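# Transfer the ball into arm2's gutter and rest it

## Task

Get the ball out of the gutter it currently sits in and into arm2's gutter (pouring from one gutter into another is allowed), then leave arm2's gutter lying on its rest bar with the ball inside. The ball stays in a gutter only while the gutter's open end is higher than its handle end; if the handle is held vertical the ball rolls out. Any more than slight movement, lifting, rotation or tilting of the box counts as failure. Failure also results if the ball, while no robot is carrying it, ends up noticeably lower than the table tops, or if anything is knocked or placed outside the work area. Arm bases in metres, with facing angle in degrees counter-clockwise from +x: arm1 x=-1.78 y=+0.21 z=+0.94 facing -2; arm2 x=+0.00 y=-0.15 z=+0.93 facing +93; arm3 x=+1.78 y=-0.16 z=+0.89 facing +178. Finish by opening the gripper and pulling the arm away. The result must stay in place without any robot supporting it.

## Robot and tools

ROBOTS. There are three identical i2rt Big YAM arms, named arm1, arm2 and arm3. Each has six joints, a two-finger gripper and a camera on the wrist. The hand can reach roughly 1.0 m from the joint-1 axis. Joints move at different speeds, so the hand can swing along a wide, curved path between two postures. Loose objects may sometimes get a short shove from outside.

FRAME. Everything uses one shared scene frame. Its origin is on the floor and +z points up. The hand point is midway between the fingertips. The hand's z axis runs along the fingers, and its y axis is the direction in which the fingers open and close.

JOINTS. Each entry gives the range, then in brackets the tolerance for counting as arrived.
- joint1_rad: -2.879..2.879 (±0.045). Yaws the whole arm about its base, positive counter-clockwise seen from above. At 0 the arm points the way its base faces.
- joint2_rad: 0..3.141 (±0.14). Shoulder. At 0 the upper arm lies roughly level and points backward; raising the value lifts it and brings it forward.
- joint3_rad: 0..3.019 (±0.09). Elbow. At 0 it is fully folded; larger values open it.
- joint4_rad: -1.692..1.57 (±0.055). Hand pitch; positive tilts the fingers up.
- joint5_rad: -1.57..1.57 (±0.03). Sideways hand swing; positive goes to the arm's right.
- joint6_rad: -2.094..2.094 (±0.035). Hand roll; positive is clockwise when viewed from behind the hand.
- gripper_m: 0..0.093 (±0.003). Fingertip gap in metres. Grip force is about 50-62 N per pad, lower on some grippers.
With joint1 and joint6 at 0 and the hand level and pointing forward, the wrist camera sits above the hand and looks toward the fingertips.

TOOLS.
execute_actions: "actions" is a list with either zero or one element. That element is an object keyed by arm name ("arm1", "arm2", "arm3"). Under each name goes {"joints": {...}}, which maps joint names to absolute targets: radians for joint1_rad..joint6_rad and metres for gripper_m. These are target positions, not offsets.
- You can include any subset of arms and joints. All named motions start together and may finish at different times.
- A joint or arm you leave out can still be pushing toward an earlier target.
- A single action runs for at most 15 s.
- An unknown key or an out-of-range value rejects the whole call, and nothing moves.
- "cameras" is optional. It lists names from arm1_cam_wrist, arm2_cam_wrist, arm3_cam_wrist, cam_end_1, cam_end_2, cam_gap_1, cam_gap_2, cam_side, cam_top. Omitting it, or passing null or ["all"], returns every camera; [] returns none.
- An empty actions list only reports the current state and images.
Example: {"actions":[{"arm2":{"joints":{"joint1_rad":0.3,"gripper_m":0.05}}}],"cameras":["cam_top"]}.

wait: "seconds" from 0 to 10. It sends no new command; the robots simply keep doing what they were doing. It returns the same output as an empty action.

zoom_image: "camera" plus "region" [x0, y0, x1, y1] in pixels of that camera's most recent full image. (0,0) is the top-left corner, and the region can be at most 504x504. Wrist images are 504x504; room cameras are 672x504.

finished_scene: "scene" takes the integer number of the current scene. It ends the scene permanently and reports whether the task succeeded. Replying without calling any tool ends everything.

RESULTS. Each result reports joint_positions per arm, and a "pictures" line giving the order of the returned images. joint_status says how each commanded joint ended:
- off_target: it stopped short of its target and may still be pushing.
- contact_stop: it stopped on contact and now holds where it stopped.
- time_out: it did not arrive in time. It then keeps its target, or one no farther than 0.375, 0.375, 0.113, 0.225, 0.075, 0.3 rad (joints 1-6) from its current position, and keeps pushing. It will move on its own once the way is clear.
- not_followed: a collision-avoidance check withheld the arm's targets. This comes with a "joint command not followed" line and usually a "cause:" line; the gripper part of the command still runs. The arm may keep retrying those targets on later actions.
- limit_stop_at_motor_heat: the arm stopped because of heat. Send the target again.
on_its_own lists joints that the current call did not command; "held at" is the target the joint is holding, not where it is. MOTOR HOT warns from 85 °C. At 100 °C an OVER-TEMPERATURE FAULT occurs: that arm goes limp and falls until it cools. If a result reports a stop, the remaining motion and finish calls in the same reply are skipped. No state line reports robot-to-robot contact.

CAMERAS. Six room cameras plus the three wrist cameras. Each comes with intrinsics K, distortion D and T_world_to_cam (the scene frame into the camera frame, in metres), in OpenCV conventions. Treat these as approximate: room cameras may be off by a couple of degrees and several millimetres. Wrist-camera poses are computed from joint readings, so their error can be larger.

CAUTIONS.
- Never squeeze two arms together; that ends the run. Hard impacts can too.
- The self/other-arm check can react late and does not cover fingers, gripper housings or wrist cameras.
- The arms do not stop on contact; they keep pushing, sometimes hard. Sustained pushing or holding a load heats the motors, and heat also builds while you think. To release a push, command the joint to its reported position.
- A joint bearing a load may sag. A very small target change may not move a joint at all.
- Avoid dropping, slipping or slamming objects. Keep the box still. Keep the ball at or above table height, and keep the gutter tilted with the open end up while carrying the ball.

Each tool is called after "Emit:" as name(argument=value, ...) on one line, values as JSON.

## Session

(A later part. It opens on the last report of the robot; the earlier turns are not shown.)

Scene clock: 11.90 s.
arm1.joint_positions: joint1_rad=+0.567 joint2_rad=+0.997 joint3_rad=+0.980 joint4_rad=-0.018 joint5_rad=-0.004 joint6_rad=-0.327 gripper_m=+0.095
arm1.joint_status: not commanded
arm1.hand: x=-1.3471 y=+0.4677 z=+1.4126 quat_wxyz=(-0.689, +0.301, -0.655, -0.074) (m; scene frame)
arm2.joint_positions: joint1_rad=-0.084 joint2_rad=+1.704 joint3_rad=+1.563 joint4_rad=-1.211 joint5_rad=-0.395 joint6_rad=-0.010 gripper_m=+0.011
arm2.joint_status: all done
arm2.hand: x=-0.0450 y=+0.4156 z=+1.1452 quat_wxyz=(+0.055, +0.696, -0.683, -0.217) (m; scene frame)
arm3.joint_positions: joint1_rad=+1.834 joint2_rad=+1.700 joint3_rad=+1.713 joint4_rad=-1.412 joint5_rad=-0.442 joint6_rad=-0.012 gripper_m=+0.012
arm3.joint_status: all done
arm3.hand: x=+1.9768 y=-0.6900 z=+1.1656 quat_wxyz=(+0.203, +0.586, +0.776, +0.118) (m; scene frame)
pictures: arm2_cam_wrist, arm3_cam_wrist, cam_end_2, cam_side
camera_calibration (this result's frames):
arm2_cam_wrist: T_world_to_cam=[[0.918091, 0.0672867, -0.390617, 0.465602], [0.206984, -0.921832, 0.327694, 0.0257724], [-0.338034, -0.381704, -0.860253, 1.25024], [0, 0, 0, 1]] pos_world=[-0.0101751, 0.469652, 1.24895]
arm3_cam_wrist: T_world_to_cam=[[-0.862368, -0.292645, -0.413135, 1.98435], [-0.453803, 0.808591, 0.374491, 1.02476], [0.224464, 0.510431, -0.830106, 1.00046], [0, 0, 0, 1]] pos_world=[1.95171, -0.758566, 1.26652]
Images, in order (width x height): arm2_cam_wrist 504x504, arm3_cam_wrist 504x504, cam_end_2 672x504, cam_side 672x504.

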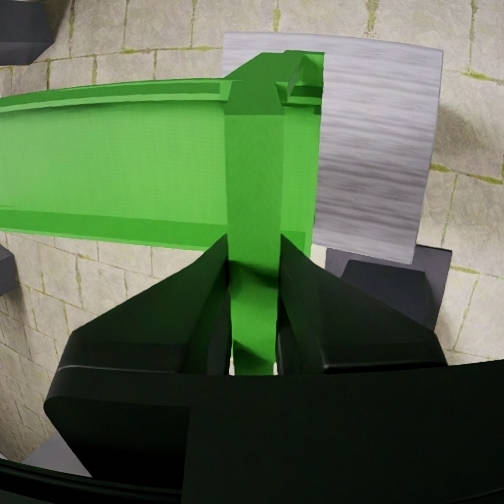

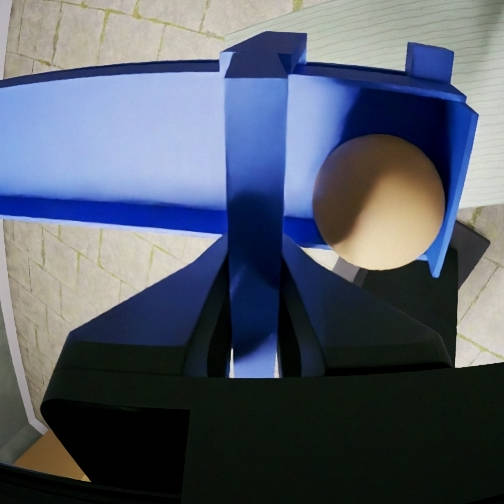

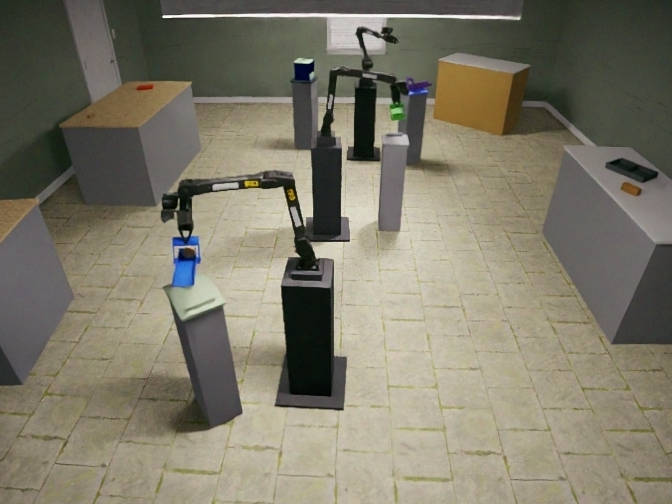

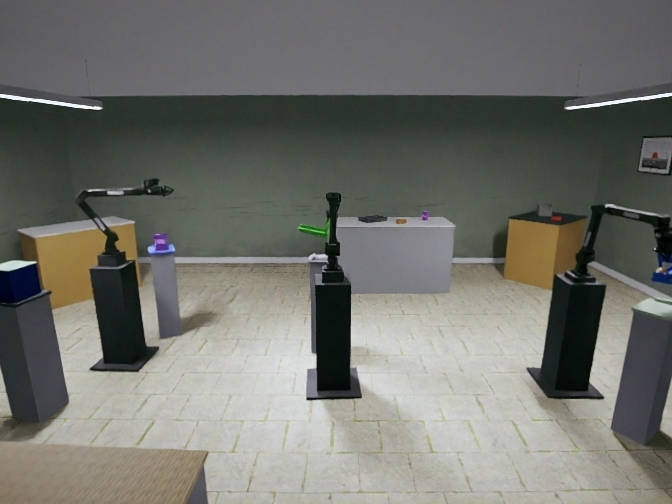

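Emit:
execute_actions(actions=[{"arm2":{"joints":{"joint1_rad":-1.623,"joint5_rad":0,"joint6_rad":1.58,"joint4_rad":-1.05}},"arm3":{"joints":{"joint5_rad":-0.35,"joint6_rad":0.8,"joint4_rad":-1.2}}}], cameras=["arm3_cam_wrist"])

Emit:
execute_actions(actions=[{"arm3":{"joints":{"joint1_rad":1.4,"joint5_rad":0,"joint6_rad":1.58,"joint4_rad":-1.04}}}], cameras=["arm3_cam_wrist"])

Emit:
execute_actions(actions=[{"arm3":{"joints":{"joint1_rad":0.7}}}], cameras=["arm3_cam_wrist"])

Emit:
execute_actions(actions=[{"arm3":{"joints":{"joint1_rad":0.03}}}], cameras=["arm3_cam_wrist","cam_side","cam_gap_2"])

Emit:
zoom_image(camera="cam_side", region=[380,170,560,290])

Scene clock: 14.33 s.
arm1.joint_positions: joint1_rad=+0.567 joint2_rad=+0.997 joint3_rad=+0.980 joint4_rad=-0.018 joint5_rad=-0.004 joint6_rad=-0.327 gripper_m=+0.095
arm1.joint_status: not commanded
arm1.hand: x=-1.3471 y=+0.4677 z=+1.4126 quat_wxyz=(-0.689, +0.301, -0.655, -0.074) (m; scene frame)
arm2.joint_positions: joint1_rad=-1.630 joint2_rad=+1.714 joint3_rad=+1.563 joint4_rad=-1.054 joint5_rad=+0.003 joint6_rad=+1.568 gripper_m=+0.011
arm2.joint_status: all done
arm2.hand: x=+0.6086 y=-0.1625 z=+1.1351 quat_wxyz=(-0.129, -0.699, -0.692, -0.129) (m; scene frame)
arm3.joint_positions: joint1_rad=+1.834 joint2_rad=+1.700 joint3_rad=+1.713 joint4_rad=-1.228 joint5_rad=-0.348 joint6_rad=+0.790 gripper_m=+0.012
arm3.joint_status: all done
arm3.hand: x=+1.9718 y=-0.7351 z=+1.1708 quat_wxyz=(+0.215, +0.834, +0.495, +0.116) (m; scene frame)
pictures: arm3_cam_wrist
camera_calibration (this result's frames):
arm3_cam_wrist: T_world_to_cam=[[-0.781474, 0.413041, -0.467649, 2.39207], [0.15329, 0.853638, 0.4978, -0.251328], [0.604814, 0.317332, -0.730411, 0.0201613], [0, 0, 0, 1]] pos_world=[1.89567, -0.779876, 1.25848]
Images, in order (width x height): arm3_cam_wrist 504x504.

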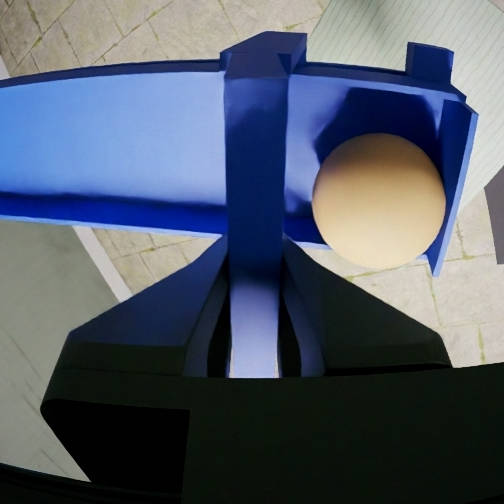

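Scene clock: 16.03 s.
arm1.joint_positions: joint1_rad=+0.567 joint2_rad=+0.997 joint3_rad=+0.980 joint4_rad=-0.018 joint5_rad=-0.004 joint6_rad=-0.327 gripper_m=+0.095
arm1.joint_status: not commanded
arm1.hand: x=-1.3471 y=+0.4677 z=+1.4126 quat_wxyz=(-0.689, +0.301, -0.655, -0.074) (m; scene frame)
arm2.joint_positions: joint1_rad=-1.630 joint2_rad=+1.714 joint3_rad=+1.563 joint4_rad=-1.054 joint5_rad=+0.003 joint6_rad=+1.568 gripper_m=+0.011
arm2.joint_status: not commanded
arm2.hand: x=+0.6086 y=-0.1625 z=+1.1351 quat_wxyz=(-0.129, -0.699, -0.692, -0.129) (m; scene frame)
arm3.joint_positions: joint1_rad=+1.407 joint2_rad=+1.705 joint3_rad=+1.713 joint4_rad=-1.066 joint5_rad=+0.001 joint6_rad=+1.569 gripper_m=+0.012
arm3.joint_status: all done
arm3.hand: x=+1.6516 y=-0.7911 z=+1.1746 quat_wxyz=(+0.253, +0.962, -0.096, -0.025) (m; scene frame)
pictures: arm3_cam_wrist
camera_calibration (this result's frames):
arm3_cam_wrist: T_world_to_cam=[[0.165801, 0.858287, -0.485647, 0.975645], [0.853139, 0.12217, 0.507176, -1.90181], [0.494635, -0.498414, -0.711983, -0.250609], [0, 0, 0, 1]] pos_world=[1.5847, -0.729947, 1.25994]
Images, in order (width x height): arm3_cam_wrist 504x504.

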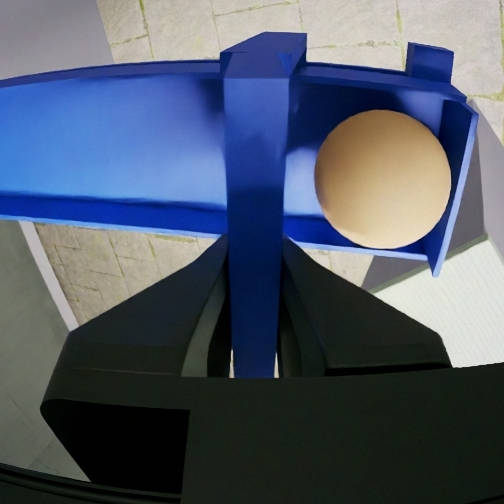

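Scene clock: 17.60 s.
arm1.joint_positions: joint1_rad=+0.567 joint2_rad=+0.997 joint3_rad=+0.980 joint4_rad=-0.018 joint5_rad=-0.004 joint6_rad=-0.327 gripper_m=+0.095
arm1.joint_status: not commanded
arm1.hand: x=-1.3471 y=+0.4677 z=+1.4126 quat_wxyz=(-0.689, +0.301, -0.655, -0.074) (m; scene frame)
arm2.joint_positions: joint1_rad=-1.630 joint2_rad=+1.714 joint3_rad=+1.563 joint4_rad=-1.054 joint5_rad=+0.003 joint6_rad=+1.568 gripper_m=+0.011
arm2.joint_status: not commanded
arm2.hand: x=+0.6086 y=-0.1625 z=+1.1351 quat_wxyz=(-0.129, -0.699, -0.692, -0.129) (m; scene frame)
arm3.joint_positions: joint1_rad=+0.703 joint2_rad=+1.709 joint3_rad=+1.713 joint4_rad=-1.066 joint5_rad=+0.002 joint6_rad=+1.573 gripper_m=+0.012
arm3.joint_status: all done
arm3.hand: x=+1.2740 y=-0.5586 z=+1.1718 quat_wxyz=(+0.227, +0.870, -0.424, -0.110) (m; scene frame)
pictures: arm3_cam_wrist
camera_calibration (this result's frames):
arm3_cam_wrist: T_world_to_cam=[[0.685986, 0.545309, -0.481727, -0.004803], [0.725551, -0.462822, 0.509285, -1.77335], [0.0547643, -0.69888, -0.713139, 0.499812], [0, 0, 0, 1]] pos_world=[1.26258, -0.468819, 1.25726]
Images, in order (width x height): arm3_cam_wrist 504x504.

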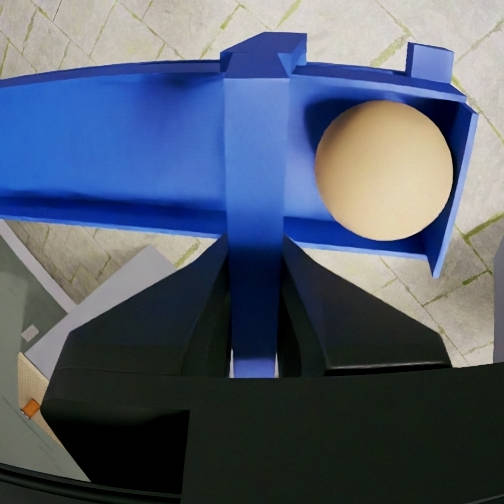

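Scene clock: 19.17 s.
arm1.joint_positions: joint1_rad=+0.567 joint2_rad=+0.997 joint3_rad=+0.980 joint4_rad=-0.018 joint5_rad=-0.004 joint6_rad=-0.327 gripper_m=+0.095
arm1.joint_status: not commanded
arm1.hand: x=-1.3471 y=+0.4677 z=+1.4126 quat_wxyz=(-0.689, +0.301, -0.655, -0.074) (m; scene frame)
arm2.joint_positions: joint1_rad=-1.630 joint2_rad=+1.714 joint3_rad=+1.563 joint4_rad=-1.054 joint5_rad=+0.003 joint6_rad=+1.568 gripper_m=+0.011
arm2.joint_status: not commanded
arm2.hand: x=+0.6086 y=-0.1625 z=+1.1351 quat_wxyz=(-0.129, -0.699, -0.692, -0.129) (m; scene frame)
arm3.joint_positions: joint1_rad=+0.034 joint2_rad=+1.709 joint3_rad=+1.713 joint4_rad=-1.066 joint5_rad=+0.002 joint6_rad=+1.574 gripper_m=+0.012
arm3.joint_status: all done
arm3.hand: x=+1.1368 y=-0.1594 z=+1.1711 quat_wxyz=(+0.178, +0.682, -0.687, -0.178) (m; scene frame)
pictures: arm3_cam_wrist, cam_gap_2, cam_side
camera_calibration (this result's frames):
arm3_cam_wrist: T_world_to_cam=[[0.876789, 0.00126455, -0.480875, -0.43331], [0.280865, -0.813048, 0.509968, -1.03983], [-0.390329, -0.582195, -0.713227, 1.31057], [0, 0, 0, 1]] pos_world=[1.18353, -0.0818792, 1.25664]
Images, in order (width x height): arm3_cam_wrist 504x504, cam_gap_2 672x504, cam_side 672x504.

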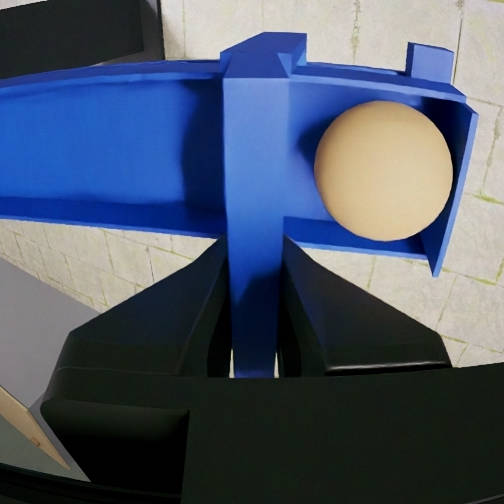

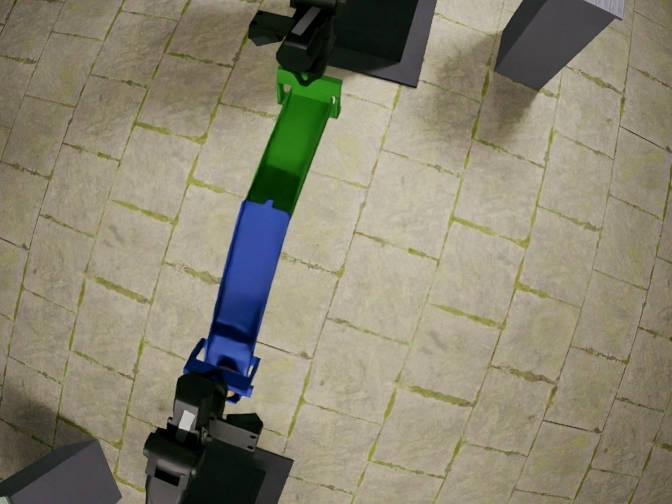

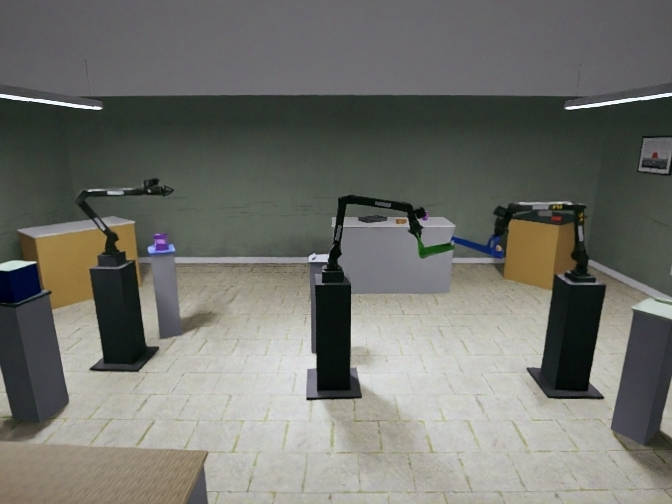

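Region (380, 170, 560, 290) of cam_side's 672x504 image, scaled by 2.800, with more detail than that image has.

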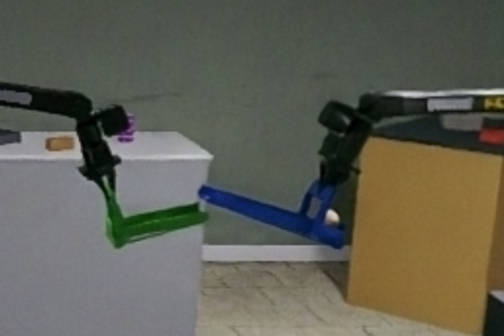

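Emit:
execute_actions(actions=[{"arm2":{"joints":{"joint2_rad":1.93,"joint3_rad":1.62,"joint4_rad":-0.85}},"arm3":{"joints":{"joint2_rad":1.8,"joint3_rad":1.95,"joint4_rad":-1.2}}}], cameras=[])

Emit:
execute_actions(actions=[{"arm2":{"joints":{"joint2_rad":1.96,"joint3_rad":1.74,"joint4_rad":-0.9}},"arm3":{"joints":{"joint2_rad":1.95,"joint3_rad":2.17,"joint4_rad":-1.33}}}], cameras=["cam_side","cam_gap_2"])

Emit:
zoom_image(camera="cam_side", region=[380,170,560,290])

Scene clock: 20.97 s.
arm1.joint_positions: joint1_rad=+0.567 joint2_rad=+0.997 joint3_rad=+0.980 joint4_rad=-0.018 joint5_rad=-0.004 joint6_rad=-0.327 gripper_m=+0.095
arm1.joint_status: not commanded
arm1.hand: x=-1.3471 y=+0.4677 z=+1.4126 quat_wxyz=(-0.689, +0.301, -0.655, -0.074) (m; scene frame)
arm2.joint_positions: joint1_rad=-1.630 joint2_rad=+1.942 joint3_rad=+1.570 joint4_rad=-0.867 joint5_rad=+0.003 joint6_rad=+1.568 gripper_m=+0.011
arm2.joint_status: all done
arm2.hand: x=+0.6585 y=-0.1625 z=+1.0141 quat_wxyz=(-0.117, -0.701, -0.694, -0.117) (m; scene frame)
arm3.joint_positions: joint1_rad=+0.034 joint2_rad=+1.815 joint3_rad=+1.869 joint4_rad=-1.191 joint5_rad=+0.002 joint6_rad=+1.574 gripper_m=+0.012
arm3.joint_status: all done
arm3.hand: x=+1.1158 y=-0.1593 z=+1.1670 quat_wxyz=(+0.152, +0.689, -0.693, -0.152) (m; scene frame)
pictures: none
No camera images: the call's "cameras" was empty. Leave "cameras" out to get every camera's image.

Scene clock: 22.10 s.
arm1.joint_positions: joint1_rad=+0.567 joint2_rad=+0.997 joint3_rad=+0.980 joint4_rad=-0.018 joint5_rad=-0.004 joint6_rad=-0.327 gripper_m=+0.095
arm1.joint_status: not commanded
arm1.hand: x=-1.3471 y=+0.4677 z=+1.4126 quat_wxyz=(-0.689, +0.301, -0.655, -0.074) (m; scene frame)
arm2.joint_positions: joint1_rad=-1.630 joint2_rad=+1.966 joint3_rad=+1.689 joint4_rad=-0.897 joint5_rad=+0.003 joint6_rad=+1.569 gripper_m=+0.011
arm2.joint_status: all done
arm2.hand: x=+0.6927 y=-0.1631 z=+1.0495 quat_wxyz=(-0.140, -0.697, -0.689, -0.140) (m; scene frame)
arm3.joint_positions: joint1_rad=+0.034 joint2_rad=+1.966 joint3_rad=+2.089 joint4_rad=-1.321 joint5_rad=+0.002 joint6_rad=+1.574 gripper_m=+0.012
arm3.joint_status: all done
arm3.hand: x=+1.0809 y=-0.1592 z=+1.1595 quat_wxyz=(+0.131, +0.693, -0.697, -0.131) (m; scene frame)
pictures: cam_gap_2, cam_side
Images, in order (width x height): cam_gap_2 672x504, cam_side 672x504.

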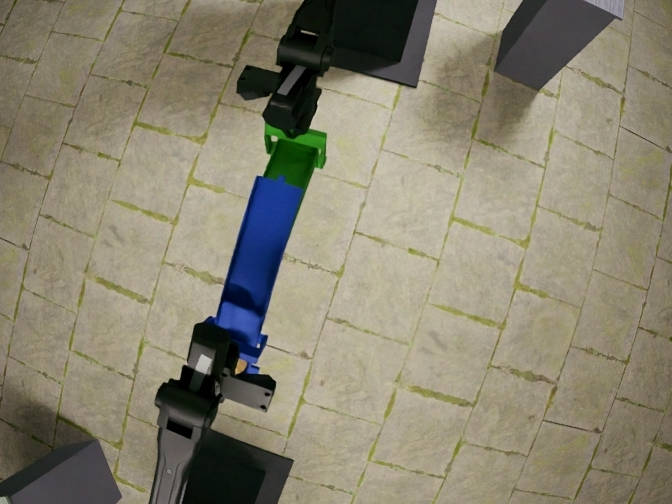

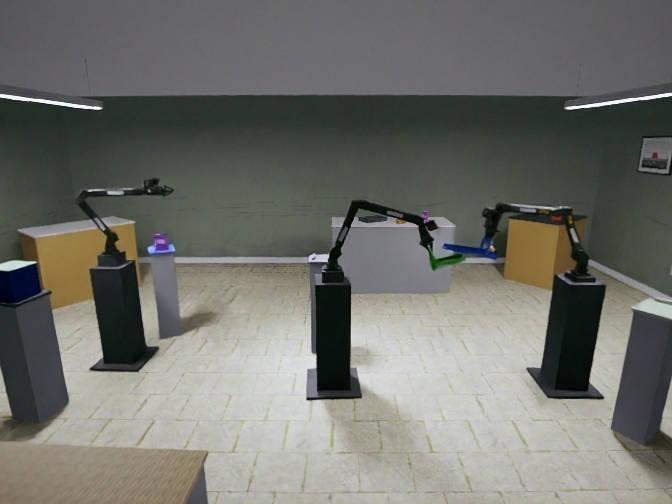

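Region (380, 170, 560, 290) of cam_side's 672x504 image, scaled by 2.800, with more detail than that image has.

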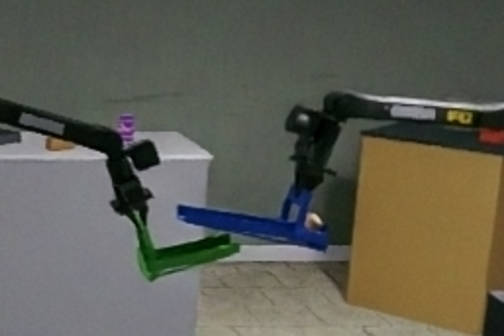

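Emit:
execute_actions(actions=[{"arm2":{"joints":{"joint2_rad":2.01,"joint3_rad":1.62,"joint4_rad":-0.8}},"arm3":{"joints":{"joint4_rad":-1.46}}}], cameras=["cam_side","cam_gap_2","arm2_cam_wrist"])

Emit:
zoom_image(camera="cam_side", region=[400,190,520,290])

Emit:
zoom_image(camera="cam_gap_2", region=[180,100,380,300])

Scene clock: 26.40 s.
arm1.joint_positions: joint1_rad=+0.567 joint2_rad=+0.997 joint3_rad=+0.980 joint4_rad=-0.018 joint5_rad=-0.004 joint6_rad=-0.327 gripper_m=+0.095
arm1.joint_status: not commanded
arm1.hand: x=-1.3471 y=+0.4677 z=+1.4126 quat_wxyz=(-0.689, +0.301, -0.655, -0.074) (m; scene frame)
arm2.joint_positions: joint1_rad=-1.630 joint2_rad=+2.023 joint3_rad=+1.617 joint4_rad=-0.818 joint5_rad=+0.003 joint6_rad=+1.569 gripper_m=+0.011
arm2.joint_status: all done
arm2.hand: x=+0.6828 y=-0.1626 z=+0.9861 quat_wxyz=(-0.122, -0.700, -0.693, -0.122) (m; scene frame)
arm3.joint_positions: joint1_rad=+0.034 joint2_rad=+1.966 joint3_rad=+2.089 joint4_rad=-1.449 joint5_rad=+0.002 joint6_rad=+1.574 gripper_m=+0.012
arm3.joint_status: all done
arm3.hand: x=+1.1109 y=-0.1593 z=+1.1500 quat_wxyz=(+0.086, +0.700, -0.704, -0.086) (m; scene frame)
pictures: arm2_cam_wrist, cam_gap_2, cam_side
camera_calibration (this result's frames):
arm2_cam_wrist: T_world_to_cam=[[-0.932635, 0.00908601, -0.360707, 0.998853], [-0.199944, 0.819148, 0.537604, -0.251753], [0.300357, 0.57351, -0.76215, 0.761429], [0, 0, 0, 1]] pos_world=[0.652527, -0.239539, 1.07596]
Images, in order (width x height): arm2_cam_wrist 504x504, cam_gap_2 672x504, cam_side 672x504.

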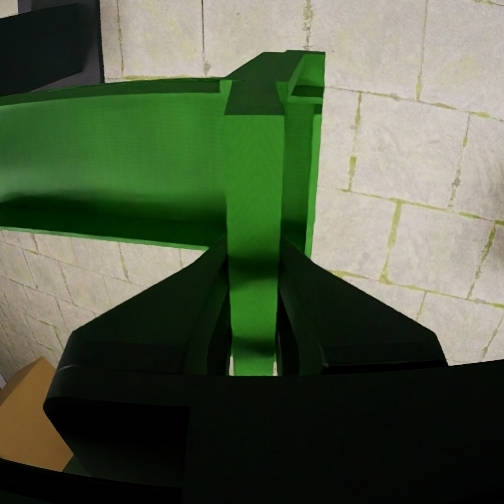

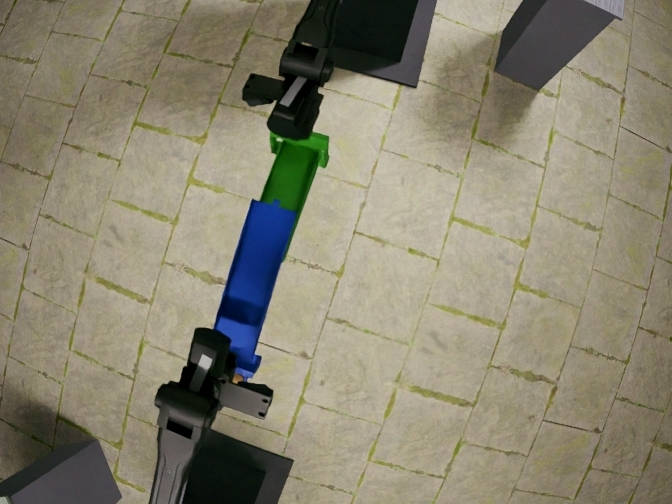

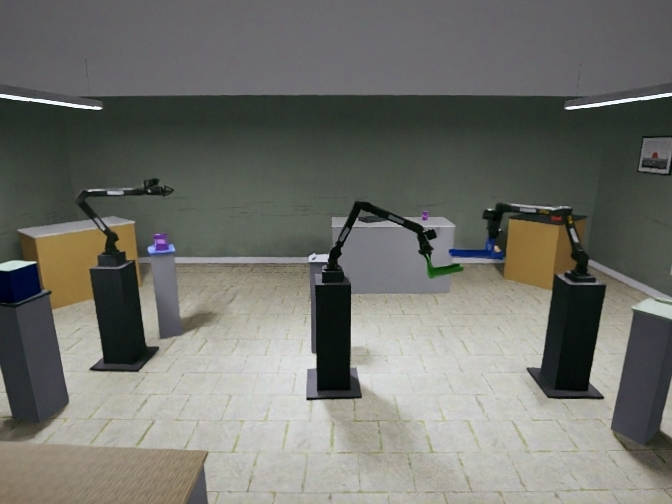

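Region (400, 190, 520, 290) of cam_side's 672x504 image, scaled by 4.200, with more detail than that image has.

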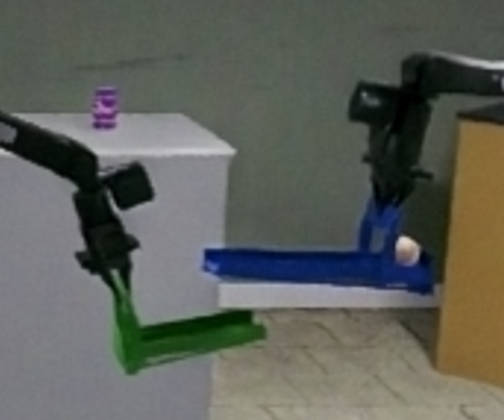

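Region (180, 100, 380, 300) of cam_gap_2's 672x504 image, scaled by 2.520, with more detail than that image has.

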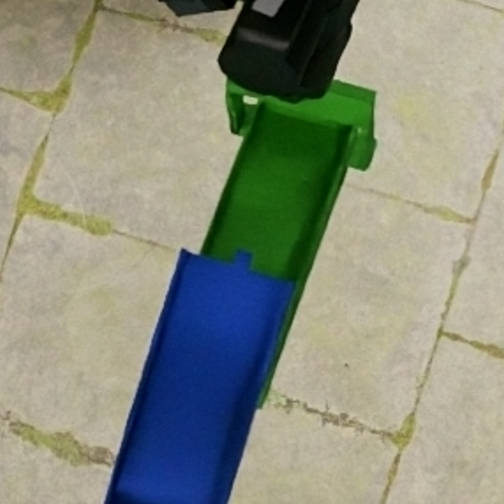

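Emit:
execute_actions(actions=[{"arm2":{"joints":{"joint4_rad":-0.75}},"arm3":{"joints":{"joint4_rad":-1.59}}}], cameras=[])

Emit:
wait(seconds=2)

Emit:
zoom_image(camera="cam_side", region=[400,190,520,290])

Scene clock: 27.33 s.
arm1.joint_positions: joint1_rad=+0.567 joint2_rad=+0.997 joint3_rad=+0.980 joint4_rad=-0.018 joint5_rad=-0.004 joint6_rad=-0.327 gripper_m=+0.095
arm1.joint_status: not commanded
arm1.hand: x=-1.3471 y=+0.4677 z=+1.4126 quat_wxyz=(-0.689, +0.301, -0.655, -0.074) (m; scene frame)
arm2.joint_positions: joint1_rad=-1.630 joint2_rad=+2.023 joint3_rad=+1.617 joint4_rad=-0.769 joint5_rad=+0.003 joint6_rad=+1.569 gripper_m=+0.011
arm2.joint_status: all done
arm2.hand: x=+0.6940 y=-0.1628 z=+0.9905 quat_wxyz=(-0.140, -0.697, -0.689, -0.139) (m; scene frame)
arm3.joint_positions: joint1_rad=+0.034 joint2_rad=+1.966 joint3_rad=+2.090 joint4_rad=-1.577 joint5_rad=+0.002 joint6_rad=+1.574 gripper_m=+0.012
arm3.joint_status: all done
arm3.hand: x=+1.1415 y=-0.1594 z=+1.1448 quat_wxyz=(+0.041, +0.704, -0.708, -0.041) (m; scene frame)
pictures: none
No camera images: the call's "cameras" was empty. Leave "cameras" out to get every camera's image.

Scene clock: 29.33 s.
arm1.joint_positions: joint1_rad=+0.567 joint2_rad=+0.997 joint3_rad=+0.980 joint4_rad=-0.018 joint5_rad=-0.004 joint6_rad=-0.327 gripper_m=+0.095
arm1.joint_status: not commanded
arm1.hand: x=-1.3471 y=+0.4677 z=+1.4126 quat_wxyz=(-0.689, +0.301, -0.655, -0.074) (m; scene frame)
arm2.joint_positions: joint1_rad=-1.630 joint2_rad=+2.023 joint3_rad=+1.617 joint4_rad=-0.768 joint5_rad=+0.002 joint6_rad=+1.570 gripper_m=+0.011
arm2.joint_status: all done
arm2.hand: x=+0.6943 y=-0.1626 z=+0.9906 quat_wxyz=(-0.140, -0.697, -0.689, -0.140) (m; scene frame)
arm3.joint_positions: joint1_rad=+0.034 joint2_rad=+1.966 joint3_rad=+2.090 joint4_rad=-1.577 joint5_rad=+0.002 joint6_rad=+1.574 gripper_m=+0.012
arm3.joint_status: all done
arm3.hand: x=+1.1416 y=-0.1594 z=+1.1448 quat_wxyz=(+0.041, +0.704, -0.708, -0.041) (m; scene frame)
wait: 2.00 s; at rest by 0.27 s
pictures: arm1_cam_wrist, arm2_cam_wrist, arm3_cam_wrist, cam_end_1, cam_end_2, cam_gap_1, cam_gap_2, cam_side, cam_top
camera_calibration (this result's frames):
arm1_cam_wrist: T_world_to_cam=[[0.510985, -0.799098, 0.316761, 0.619368], [-0.379734, -0.540444, -0.750815, 0.808625], [0.771166, 0.26337, -0.579602, 1.86328], [0, 0, 0, 1]] pos_world=[-1.44632, 0.44122, 1.4909]
arm2_cam_wrist: T_world_to_cam=[[-0.913287, 0.00987878, -0.407196, 1.04398], [-0.226328, 0.818859, 0.52749, -0.223611], [0.338647, 0.57391, -0.745617, 0.718477], [0, 0, 0, 1]] pos_world=[0.659535, -0.239549, 1.07877]
arm3_cam_wrist: T_world_to_cam=[[0.993926, 0.00142779, -0.110038, -1.00847], [0.0653097, -0.812441, 0.579374, -0.861098], [-0.0885719, -0.583042, -0.8076, 1.05709], [0, 0, 0, 1]] pos_world=[1.15221, -0.0818212, 1.24164]
Images, in order (width x height): arm1_cam_wrist 504x504, arm2_cam_wrist 504x504, arm3_cam_wrist 504x504, cam_end_1 672x504, cam_end_2 672x504, cam_gap_1 672x504, cam_gap_2 672x504, cam_side 672x504, cam_top 672x504.

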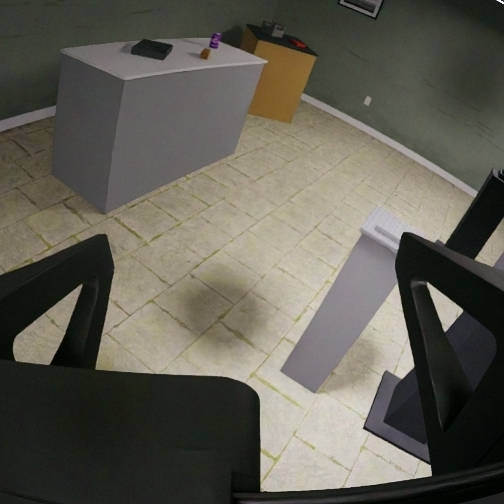

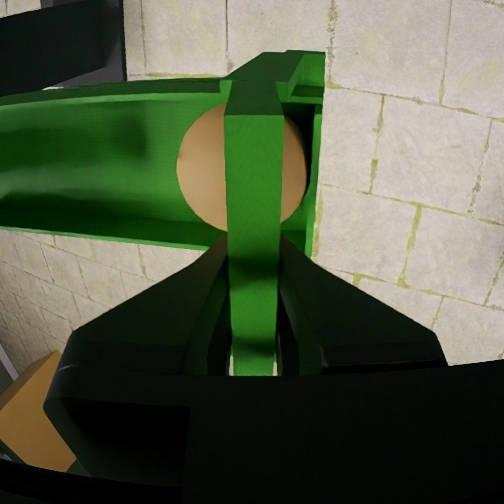

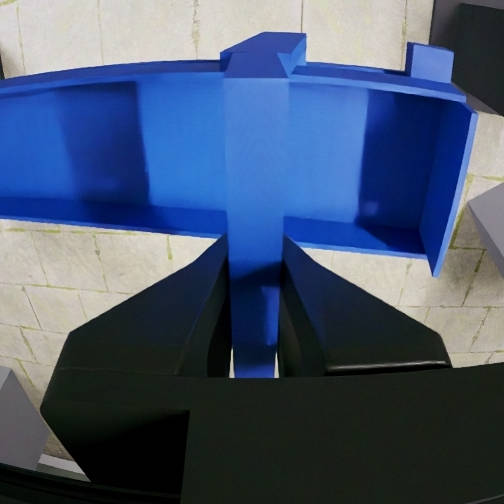

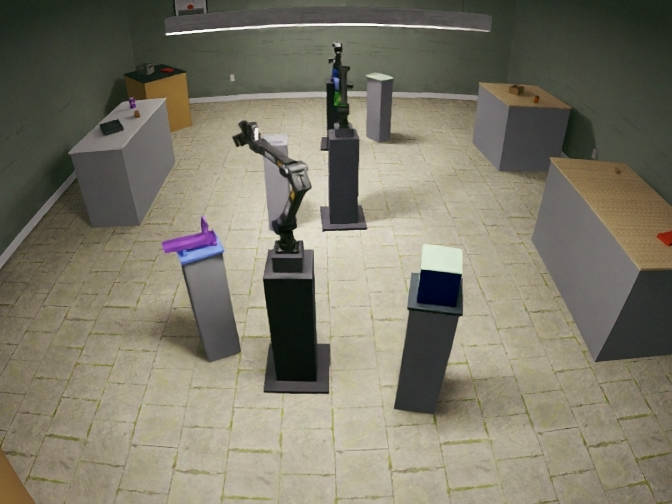

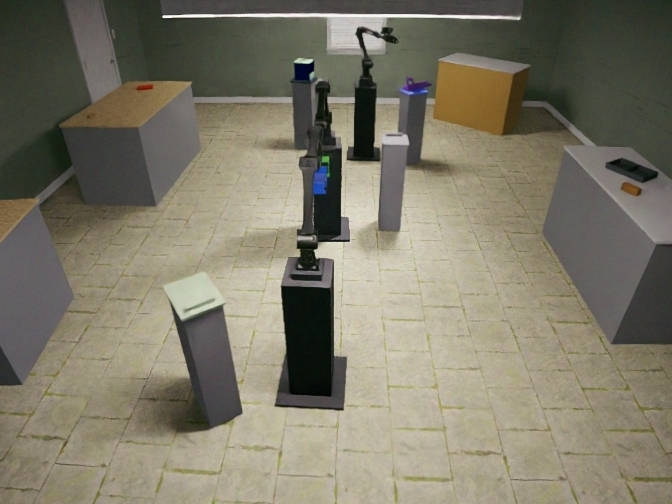

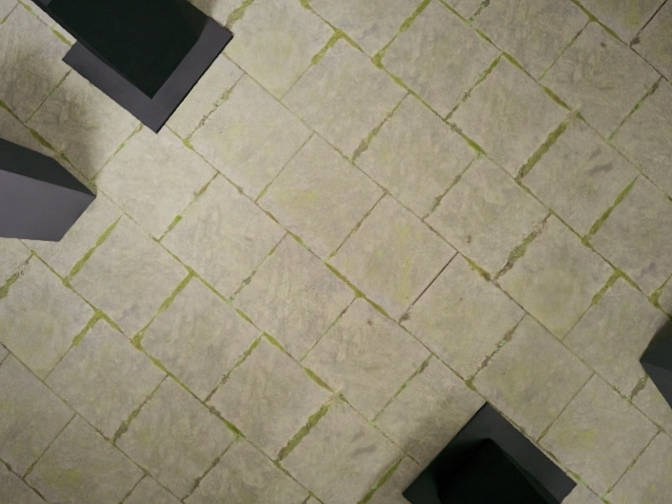

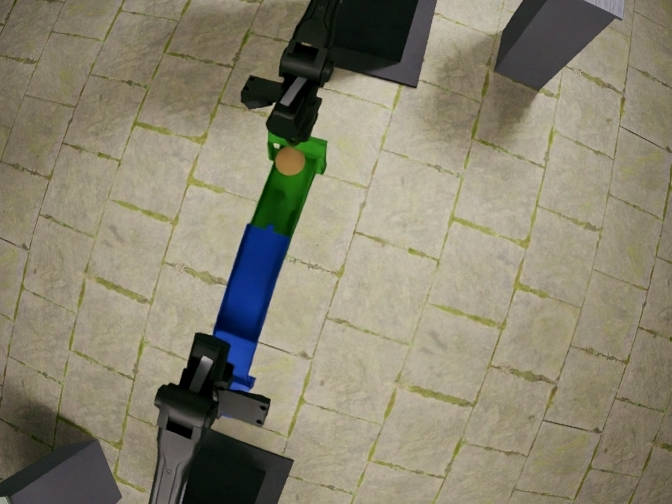

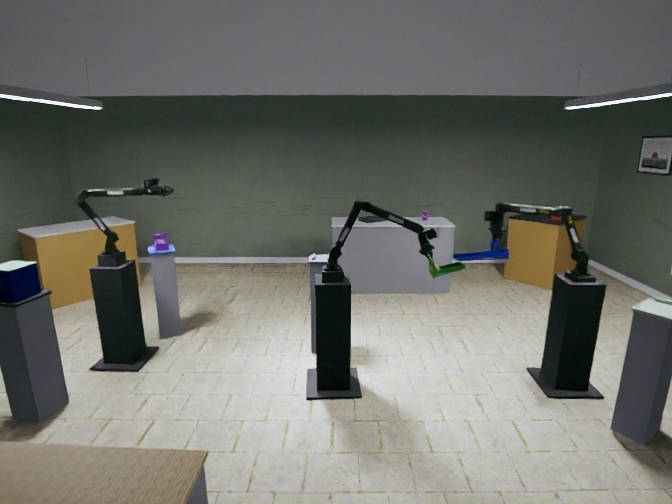

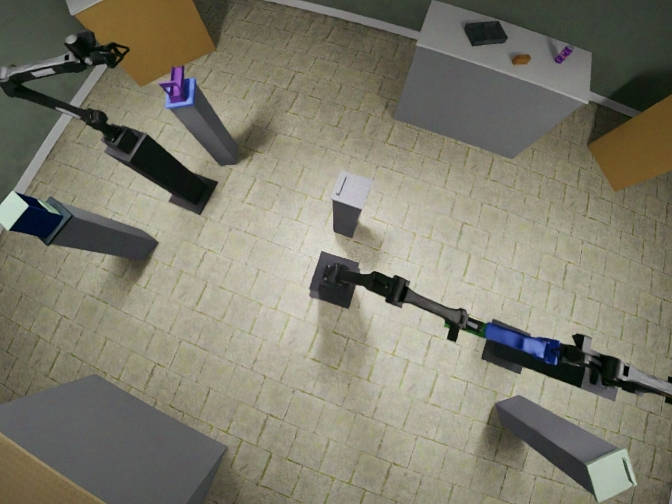

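Region (400, 190, 520, 290) of cam_side's 672x504 image, scaled by 4.200, with more detail than that image has.

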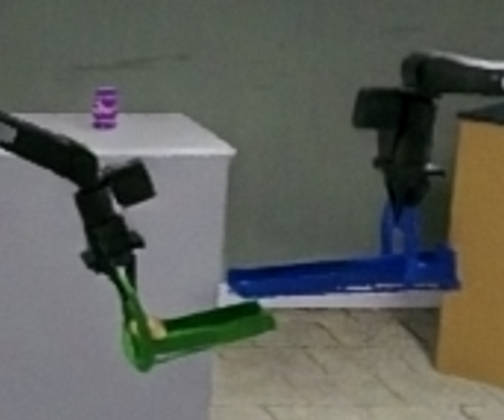

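Poured. Return both.

Emit:
execute_actions(actions=[{"arm2":{"joints":{"joint1_rad":-1.2}},"arm3":{"joints":{"joint1_rad":0.6,"joint2_rad":1.7,"joint3_rad":1.9}}}], cameras=[])

Emit:
execute_actions(actions=[{"arm2":{"joints":{"joint1_rad":-0.8,"joint2_rad":1.7,"joint3_rad":1.58,"joint4_rad":-0.95,"joint5_rad":-0.15}},"arm3":{"joints":{"joint1_rad":1.835,"joint3_rad":1.78,"joint5_rad":-0.25,"joint6_rad":-0.39}}}], cameras=["arm2_cam_wrist"])

Emit:
execute_actions(actions=[{"arm2":{"joints":{"joint1_rad":-0.087,"joint4_rad":-1.05,"joint5_rad":-0.4,"joint6_rad":0.8}},"arm3":{"joints":{"joint2_rad":1.86,"joint3_rad":1.76,"joint4_rad":-1.45}}}], cameras=["arm2_cam_wrist"])

Emit:
execute_actions(actions=[{"arm2":{"joints":{"joint2_rad":1.78,"joint4_rad":-1.22,"joint6_rad":-0.02}},"arm3":{"joints":{"joint2_rad":1.92,"joint3_rad":1.71,"joint4_rad":-1.3,"joint5_rad":-0.21}}}], cameras=["arm2_cam_wrist","arm3_cam_wrist"])

Emit:
execute_actions(actions=[{"arm2":{"joints":{"joint2_rad":1.90,"joint3_rad":1.53,"joint4_rad":-1.13,"joint5_rad":-0.27}},"arm3":{"joints":{"joint2_rad":1.95,"joint3_rad":1.695,"joint4_rad":-1.27}}}], cameras=["arm2_cam_wrist","arm3_cam_wrist","cam_end_2"])

Scene clock: 31.23 s.
arm1.joint_positions: joint1_rad=+0.567 joint2_rad=+0.997 joint3_rad=+0.980 joint4_rad=-0.018 joint5_rad=-0.004 joint6_rad=-0.327 gripper_m=+0.095
arm1.joint_status: not commanded
arm1.hand: x=-1.3471 y=+0.4677 z=+1.4126 quat_wxyz=(-0.689, +0.301, -0.655, -0.074) (m; scene frame)
arm2.joint_positions: joint1_rad=-1.208 joint2_rad=+2.023 joint3_rad=+1.617 joint4_rad=-0.764 joint5_rad=+0.000 joint6_rad=+1.570 gripper_m=+0.011
arm2.joint_status: all done
arm2.hand: x=+0.6377 y=+0.1228 z=+0.9923 quat_wxyz=(-0.108, -0.537, -0.819, -0.169) (m; scene frame)
arm3.joint_positions: joint1_rad=+0.596 joint2_rad=+1.725 joint3_rad=+1.891 joint4_rad=-1.578 joint5_rad=-0.002 joint6_rad=+1.574 gripper_m=+0.012
arm3.joint_status: all done
arm3.hand: x=+1.3029 y=-0.4606 z=+1.2031 quat_wxyz=(+0.070, +0.872, -0.484, -0.037) (m; scene frame)
pictures: none
No camera images: the call's "cameras" was empty. Leave "cameras" out to get every camera's image.

Scene clock: 33.57 s.
arm1.joint_positions: joint1_rad=+0.567 joint2_rad=+0.997 joint3_rad=+0.980 joint4_rad=-0.018 joint5_rad=-0.004 joint6_rad=-0.327 gripper_m=+0.095
arm1.joint_status: not commanded
arm1.hand: x=-1.3471 y=+0.4677 z=+1.4126 quat_wxyz=(-0.689, +0.301, -0.655, -0.074) (m; scene frame)
arm2.joint_positions: joint1_rad=-0.802 joint2_rad=+1.714 joint3_rad=+1.566 joint4_rad=-0.949 joint5_rad=-0.148 joint6_rad=+1.571 gripper_m=+0.011
arm2.joint_status: all done
arm2.hand: x=+0.4149 y=+0.3229 z=+1.1509 quat_wxyz=(-0.019, -0.341, -0.907, -0.246) (m; scene frame)
arm3.joint_positions: joint1_rad=+1.842 joint2_rad=+1.725 joint3_rad=+1.764 joint4_rad=-1.578 joint5_rad=-0.249 joint6_rad=-0.380 gripper_m=+0.012
arm3.joint_status: all done
arm3.hand: x=+1.9454 y=-0.6737 z=+1.1582 quat_wxyz=(+0.105, +0.455, +0.882, +0.069) (m; scene frame)
pictures: arm2_cam_wrist
camera_calibration (this result's frames):
arm2_cam_wrist: T_world_to_cam=[[-0.604486, -0.637185, -0.478112, 1.01166], [-0.751159, 0.256075, 0.60843, -0.46264], [-0.26525, 0.726925, -0.633421, 0.726008], [0, 0, 0, 1]] pos_world=[0.45659, 0.235331, 1.22504]
Images, in order (width x height): arm2_cam_wrist 504x504.

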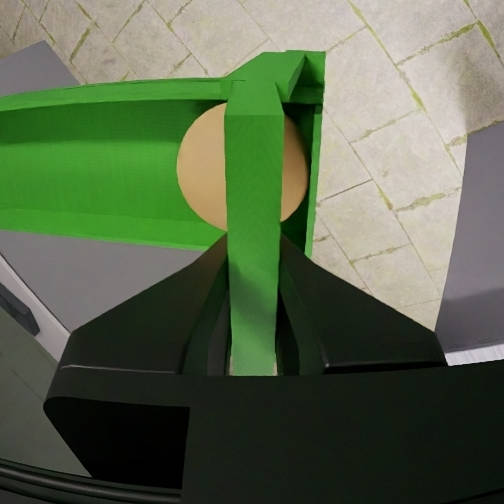

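Scene clock: 35.30 s.
arm1.joint_positions: joint1_rad=+0.567 joint2_rad=+0.997 joint3_rad=+0.980 joint4_rad=-0.018 joint5_rad=-0.004 joint6_rad=-0.327 gripper_m=+0.095
arm1.joint_status: not commanded
arm1.hand: x=-1.3471 y=+0.4677 z=+1.4126 quat_wxyz=(-0.689, +0.301, -0.655, -0.074) (m; scene frame)
arm2.joint_positions: joint1_rad=-0.078 joint2_rad=+1.714 joint3_rad=+1.566 joint4_rad=-1.047 joint5_rad=-0.398 joint6_rad=+0.811 gripper_m=+0.011
arm2.joint_status: all done
arm2.hand: x=-0.0473 y=+0.4535 z=+1.1520 quat_wxyz=(+0.107, +0.378, -0.886, -0.246) (m; scene frame)
arm3.joint_positions: joint1_rad=+1.842 joint2_rad=+1.891 joint3_rad=+1.740 joint4_rad=-1.462 joint5_rad=-0.248 joint6_rad=-0.381 gripper_m=+0.012
arm3.joint_status: all done
arm3.hand: x=+1.9538 y=-0.7091 z=+1.0602 quat_wxyz=(+0.081, +0.458, +0.880, +0.096) (m; scene frame)
pictures: arm2_cam_wrist
camera_calibration (this result's frames):
arm2_cam_wrist: T_world_to_cam=[[0.610314, -0.584672, -0.534486, 0.914647], [-0.341237, -0.802952, 0.488697, -0.206377], [-0.714894, -0.115872, -0.689565, 0.934798], [0, 0, 0, 1]] pos_world=[0.0396365, 0.477374, 1.23433]
Images, in order (width x height): arm2_cam_wrist 504x504.

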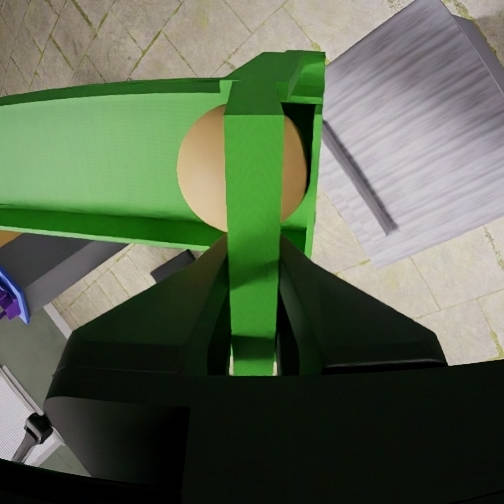

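Scene clock: 37.03 s.
arm1.joint_positions: joint1_rad=+0.567 joint2_rad=+0.997 joint3_rad=+0.980 joint4_rad=-0.018 joint5_rad=-0.004 joint6_rad=-0.327 gripper_m=+0.095
arm1.joint_status: not commanded
arm1.hand: x=-1.3471 y=+0.4677 z=+1.4126 quat_wxyz=(-0.689, +0.301, -0.655, -0.074) (m; scene frame)
arm2.joint_positions: joint1_rad=-0.078 joint2_rad=+1.796 joint3_rad=+1.566 joint4_rad=-1.214 joint5_rad=-0.396 joint6_rad=-0.009 gripper_m=+0.011
arm2.joint_status: all done
arm2.hand: x=-0.0480 y=+0.4214 z=+1.0955 quat_wxyz=(+0.089, +0.694, -0.690, -0.186) (m; scene frame)
arm3.joint_positions: joint1_rad=+1.842 joint2_rad=+1.926 joint3_rad=+1.702 joint4_rad=-1.317 joint5_rad=-0.209 joint6_rad=-0.382 gripper_m=+0.012
arm3.joint_status: all done
arm3.hand: x=+1.9529 y=-0.7340 z=+1.0246 quat_wxyz=(+0.090, +0.455, +0.884, +0.057) (m; scene frame)
pictures: arm2_cam_wrist, arm3_cam_wrist
camera_calibration (this result's frames):
arm2_cam_wrist: T_world_to_cam=[[0.916275, 0.0352689, -0.398994, 0.471062], [0.213008, -0.886491, 0.410805, -0.0575795], [-0.339216, -0.461399, -0.819782, 1.19791], [0, 0, 0, 1]] pos_world=[-0.0130074, 0.485057, 1.19363]
arm3_cam_wrist: T_world_to_cam=[[-0.792176, -0.584726, -0.174795, 1.29695], [-0.586433, 0.650012, 0.483302, 1.13343], [-0.16898, 0.485366, -0.857826, 1.68954], [0, 0, 0, 1]] pos_world=[1.9776, -0.798427, 1.12824]
Images, in order (width x height): arm2_cam_wrist 504x504, arm3_cam_wrist 504x504.

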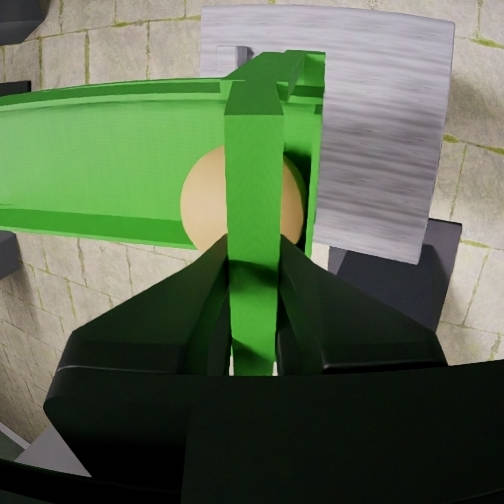

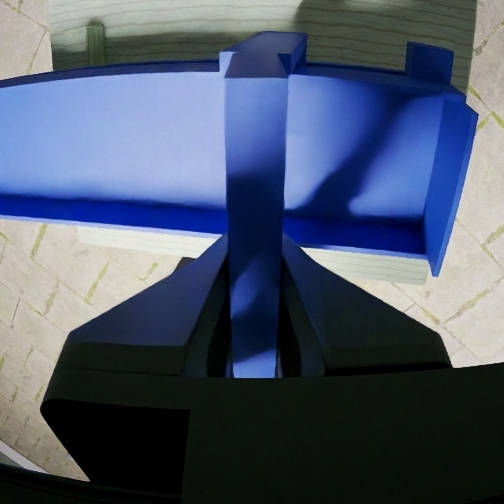

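Scene clock: 38.13 s.
arm1.joint_positions: joint1_rad=+0.567 joint2_rad=+0.997 joint3_rad=+0.980 joint4_rad=-0.018 joint5_rad=-0.004 joint6_rad=-0.327 gripper_m=+0.095
arm1.joint_status: not commanded
arm1.hand: x=-1.3471 y=+0.4677 z=+1.4126 quat_wxyz=(-0.689, +0.301, -0.655, -0.074) (m; scene frame)
arm2.joint_positions: joint1_rad=-0.078 joint2_rad=+1.920 joint3_rad=+1.523 joint4_rad=-1.139 joint5_rad=-0.268 joint6_rad=-0.011 gripper_m=+0.011
arm2.joint_status: all done
arm2.hand: x=-0.0271 y=+0.4230 z=+1.0047 quat_wxyz=(+0.078, +0.695, -0.706, -0.110) (m; scene frame)
arm3.joint_positions: joint1_rad=+1.842 joint2_rad=+1.950 joint3_rad=+1.688 joint4_rad=-1.286 joint5_rad=-0.209 joint6_rad=-0.382 gripper_m=+0.012
arm3.joint_status: all done
arm3.hand: x=+1.9535 y=-0.7367 z=+1.0057 quat_wxyz=(+0.087, +0.456, +0.884, +0.059) (m; scene frame)
pictures: arm2_cam_wrist, arm3_cam_wrist, cam_end_2
camera_calibration (this result's frames):
arm2_cam_wrist: T_world_to_cam=[[0.958994, -0.00670029, -0.283348, 0.318366], [0.146543, -0.844002, 0.515932, -0.148752], [-0.242604, -0.536298, -0.808411, 1.15417], [0, 0, 0, 1]] pos_world=[-0.00350799, 0.495562, 1.1]
arm3_cam_wrist: T_world_to_cam=[[-0.792541, -0.583496, -0.177232, 1.29664], [-0.58543, 0.646631, 0.48902, 1.13441], [-0.170737, 0.491325, -0.854078, 1.67881], [0, 0, 0, 1]] pos_world=[1.97839, -0.801798, 1.10889]
Images, in order (width x height): arm2_cam_wrist 504x504, arm3_cam_wrist 504x504, cam_end_2 672x504.

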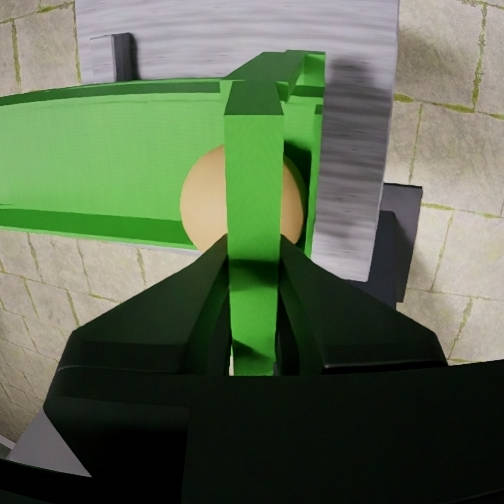

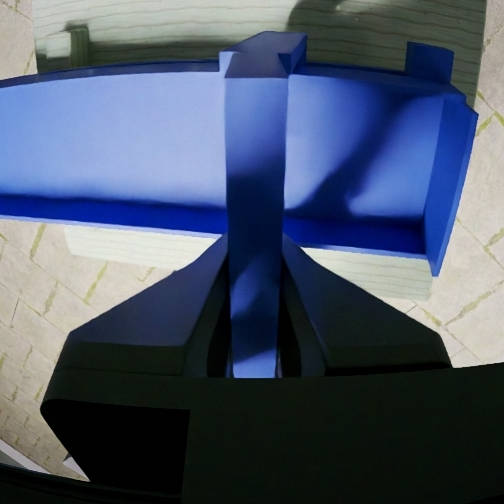

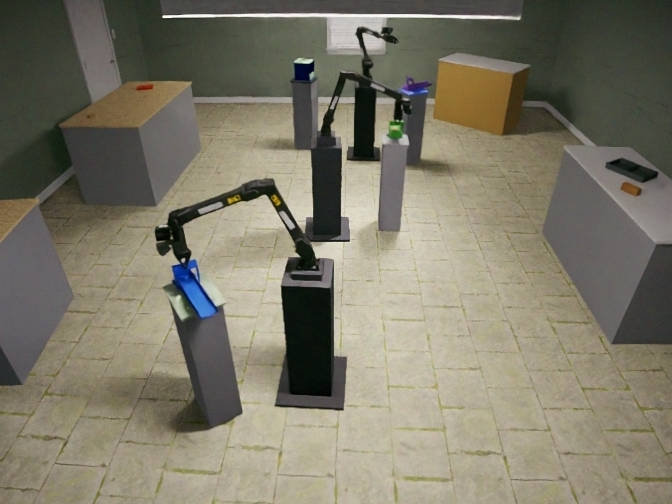

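Emit:
execute_actions(actions=[{"arm2":{"joints":{"joint1_rad":-0.092,"joint2_rad":1.965,"joint3_rad":1.51,"joint4_rad":-1.075,"joint5_rad":-0.23}},"arm3":{"joints":{"joint2_rad":1.98,"joint5_rad":-0.2}}}], cameras=["arm2_cam_wrist"])

Scene clock: 39.03 s.
arm1.joint_positions: joint1_rad=+0.567 joint2_rad=+0.997 joint3_rad=+0.980 joint4_rad=-0.018 joint5_rad=-0.004 joint6_rad=-0.327 gripper_m=+0.095
arm1.joint_status: not commanded
arm1.hand: x=-1.3471 y=+0.4677 z=+1.4126 quat_wxyz=(-0.689, +0.301, -0.655, -0.074) (m; scene frame)
arm2.joint_positions: joint1_rad=-0.081 joint2_rad=+1.970 joint3_rad=+1.511 joint4_rad=-1.085 joint5_rad=-0.229 joint6_rad=-0.011 gripper_m=+0.011
arm2.joint_status: all done
arm2.hand: x=-0.0191 y=+0.4277 z=+0.9715 quat_wxyz=(+0.067, +0.696, -0.709, -0.093) (m; scene frame)
arm3.joint_positions: joint1_rad=+1.839 joint2_rad=+1.970 joint3_rad=+1.688 joint4_rad=-1.286 joint5_rad=-0.204 joint6_rad=-0.382 gripper_m=+0.012
arm3.joint_status: all done
arm3.hand: x=+1.9510 y=-0.7370 z=+0.9937 quat_wxyz=(+0.079, +0.458, +0.883, +0.065) (m; scene frame)
pictures: arm2_cam_wrist
camera_calibration (this result's frames):
arm2_cam_wrist: T_world_to_cam=[[0.969175, -0.0127136, -0.246046, 0.267849], [0.123268, -0.83966, 0.528938, -0.14375], [-0.21332, -0.542963, -0.81221, 1.13887], [0, 0, 0, 1]] pos_world=[0.00107039, 0.50107, 1.06694]
Images, in order (width x height): arm2_cam_wrist 504x504.

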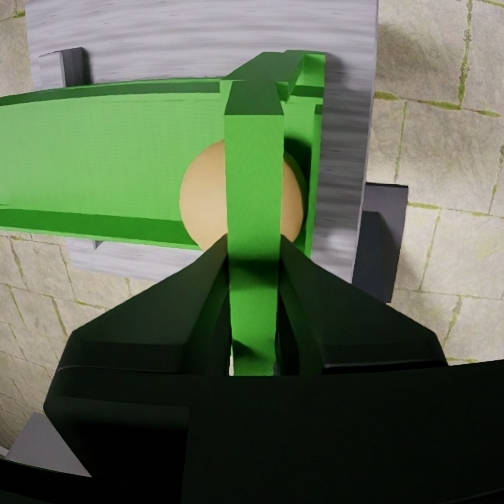

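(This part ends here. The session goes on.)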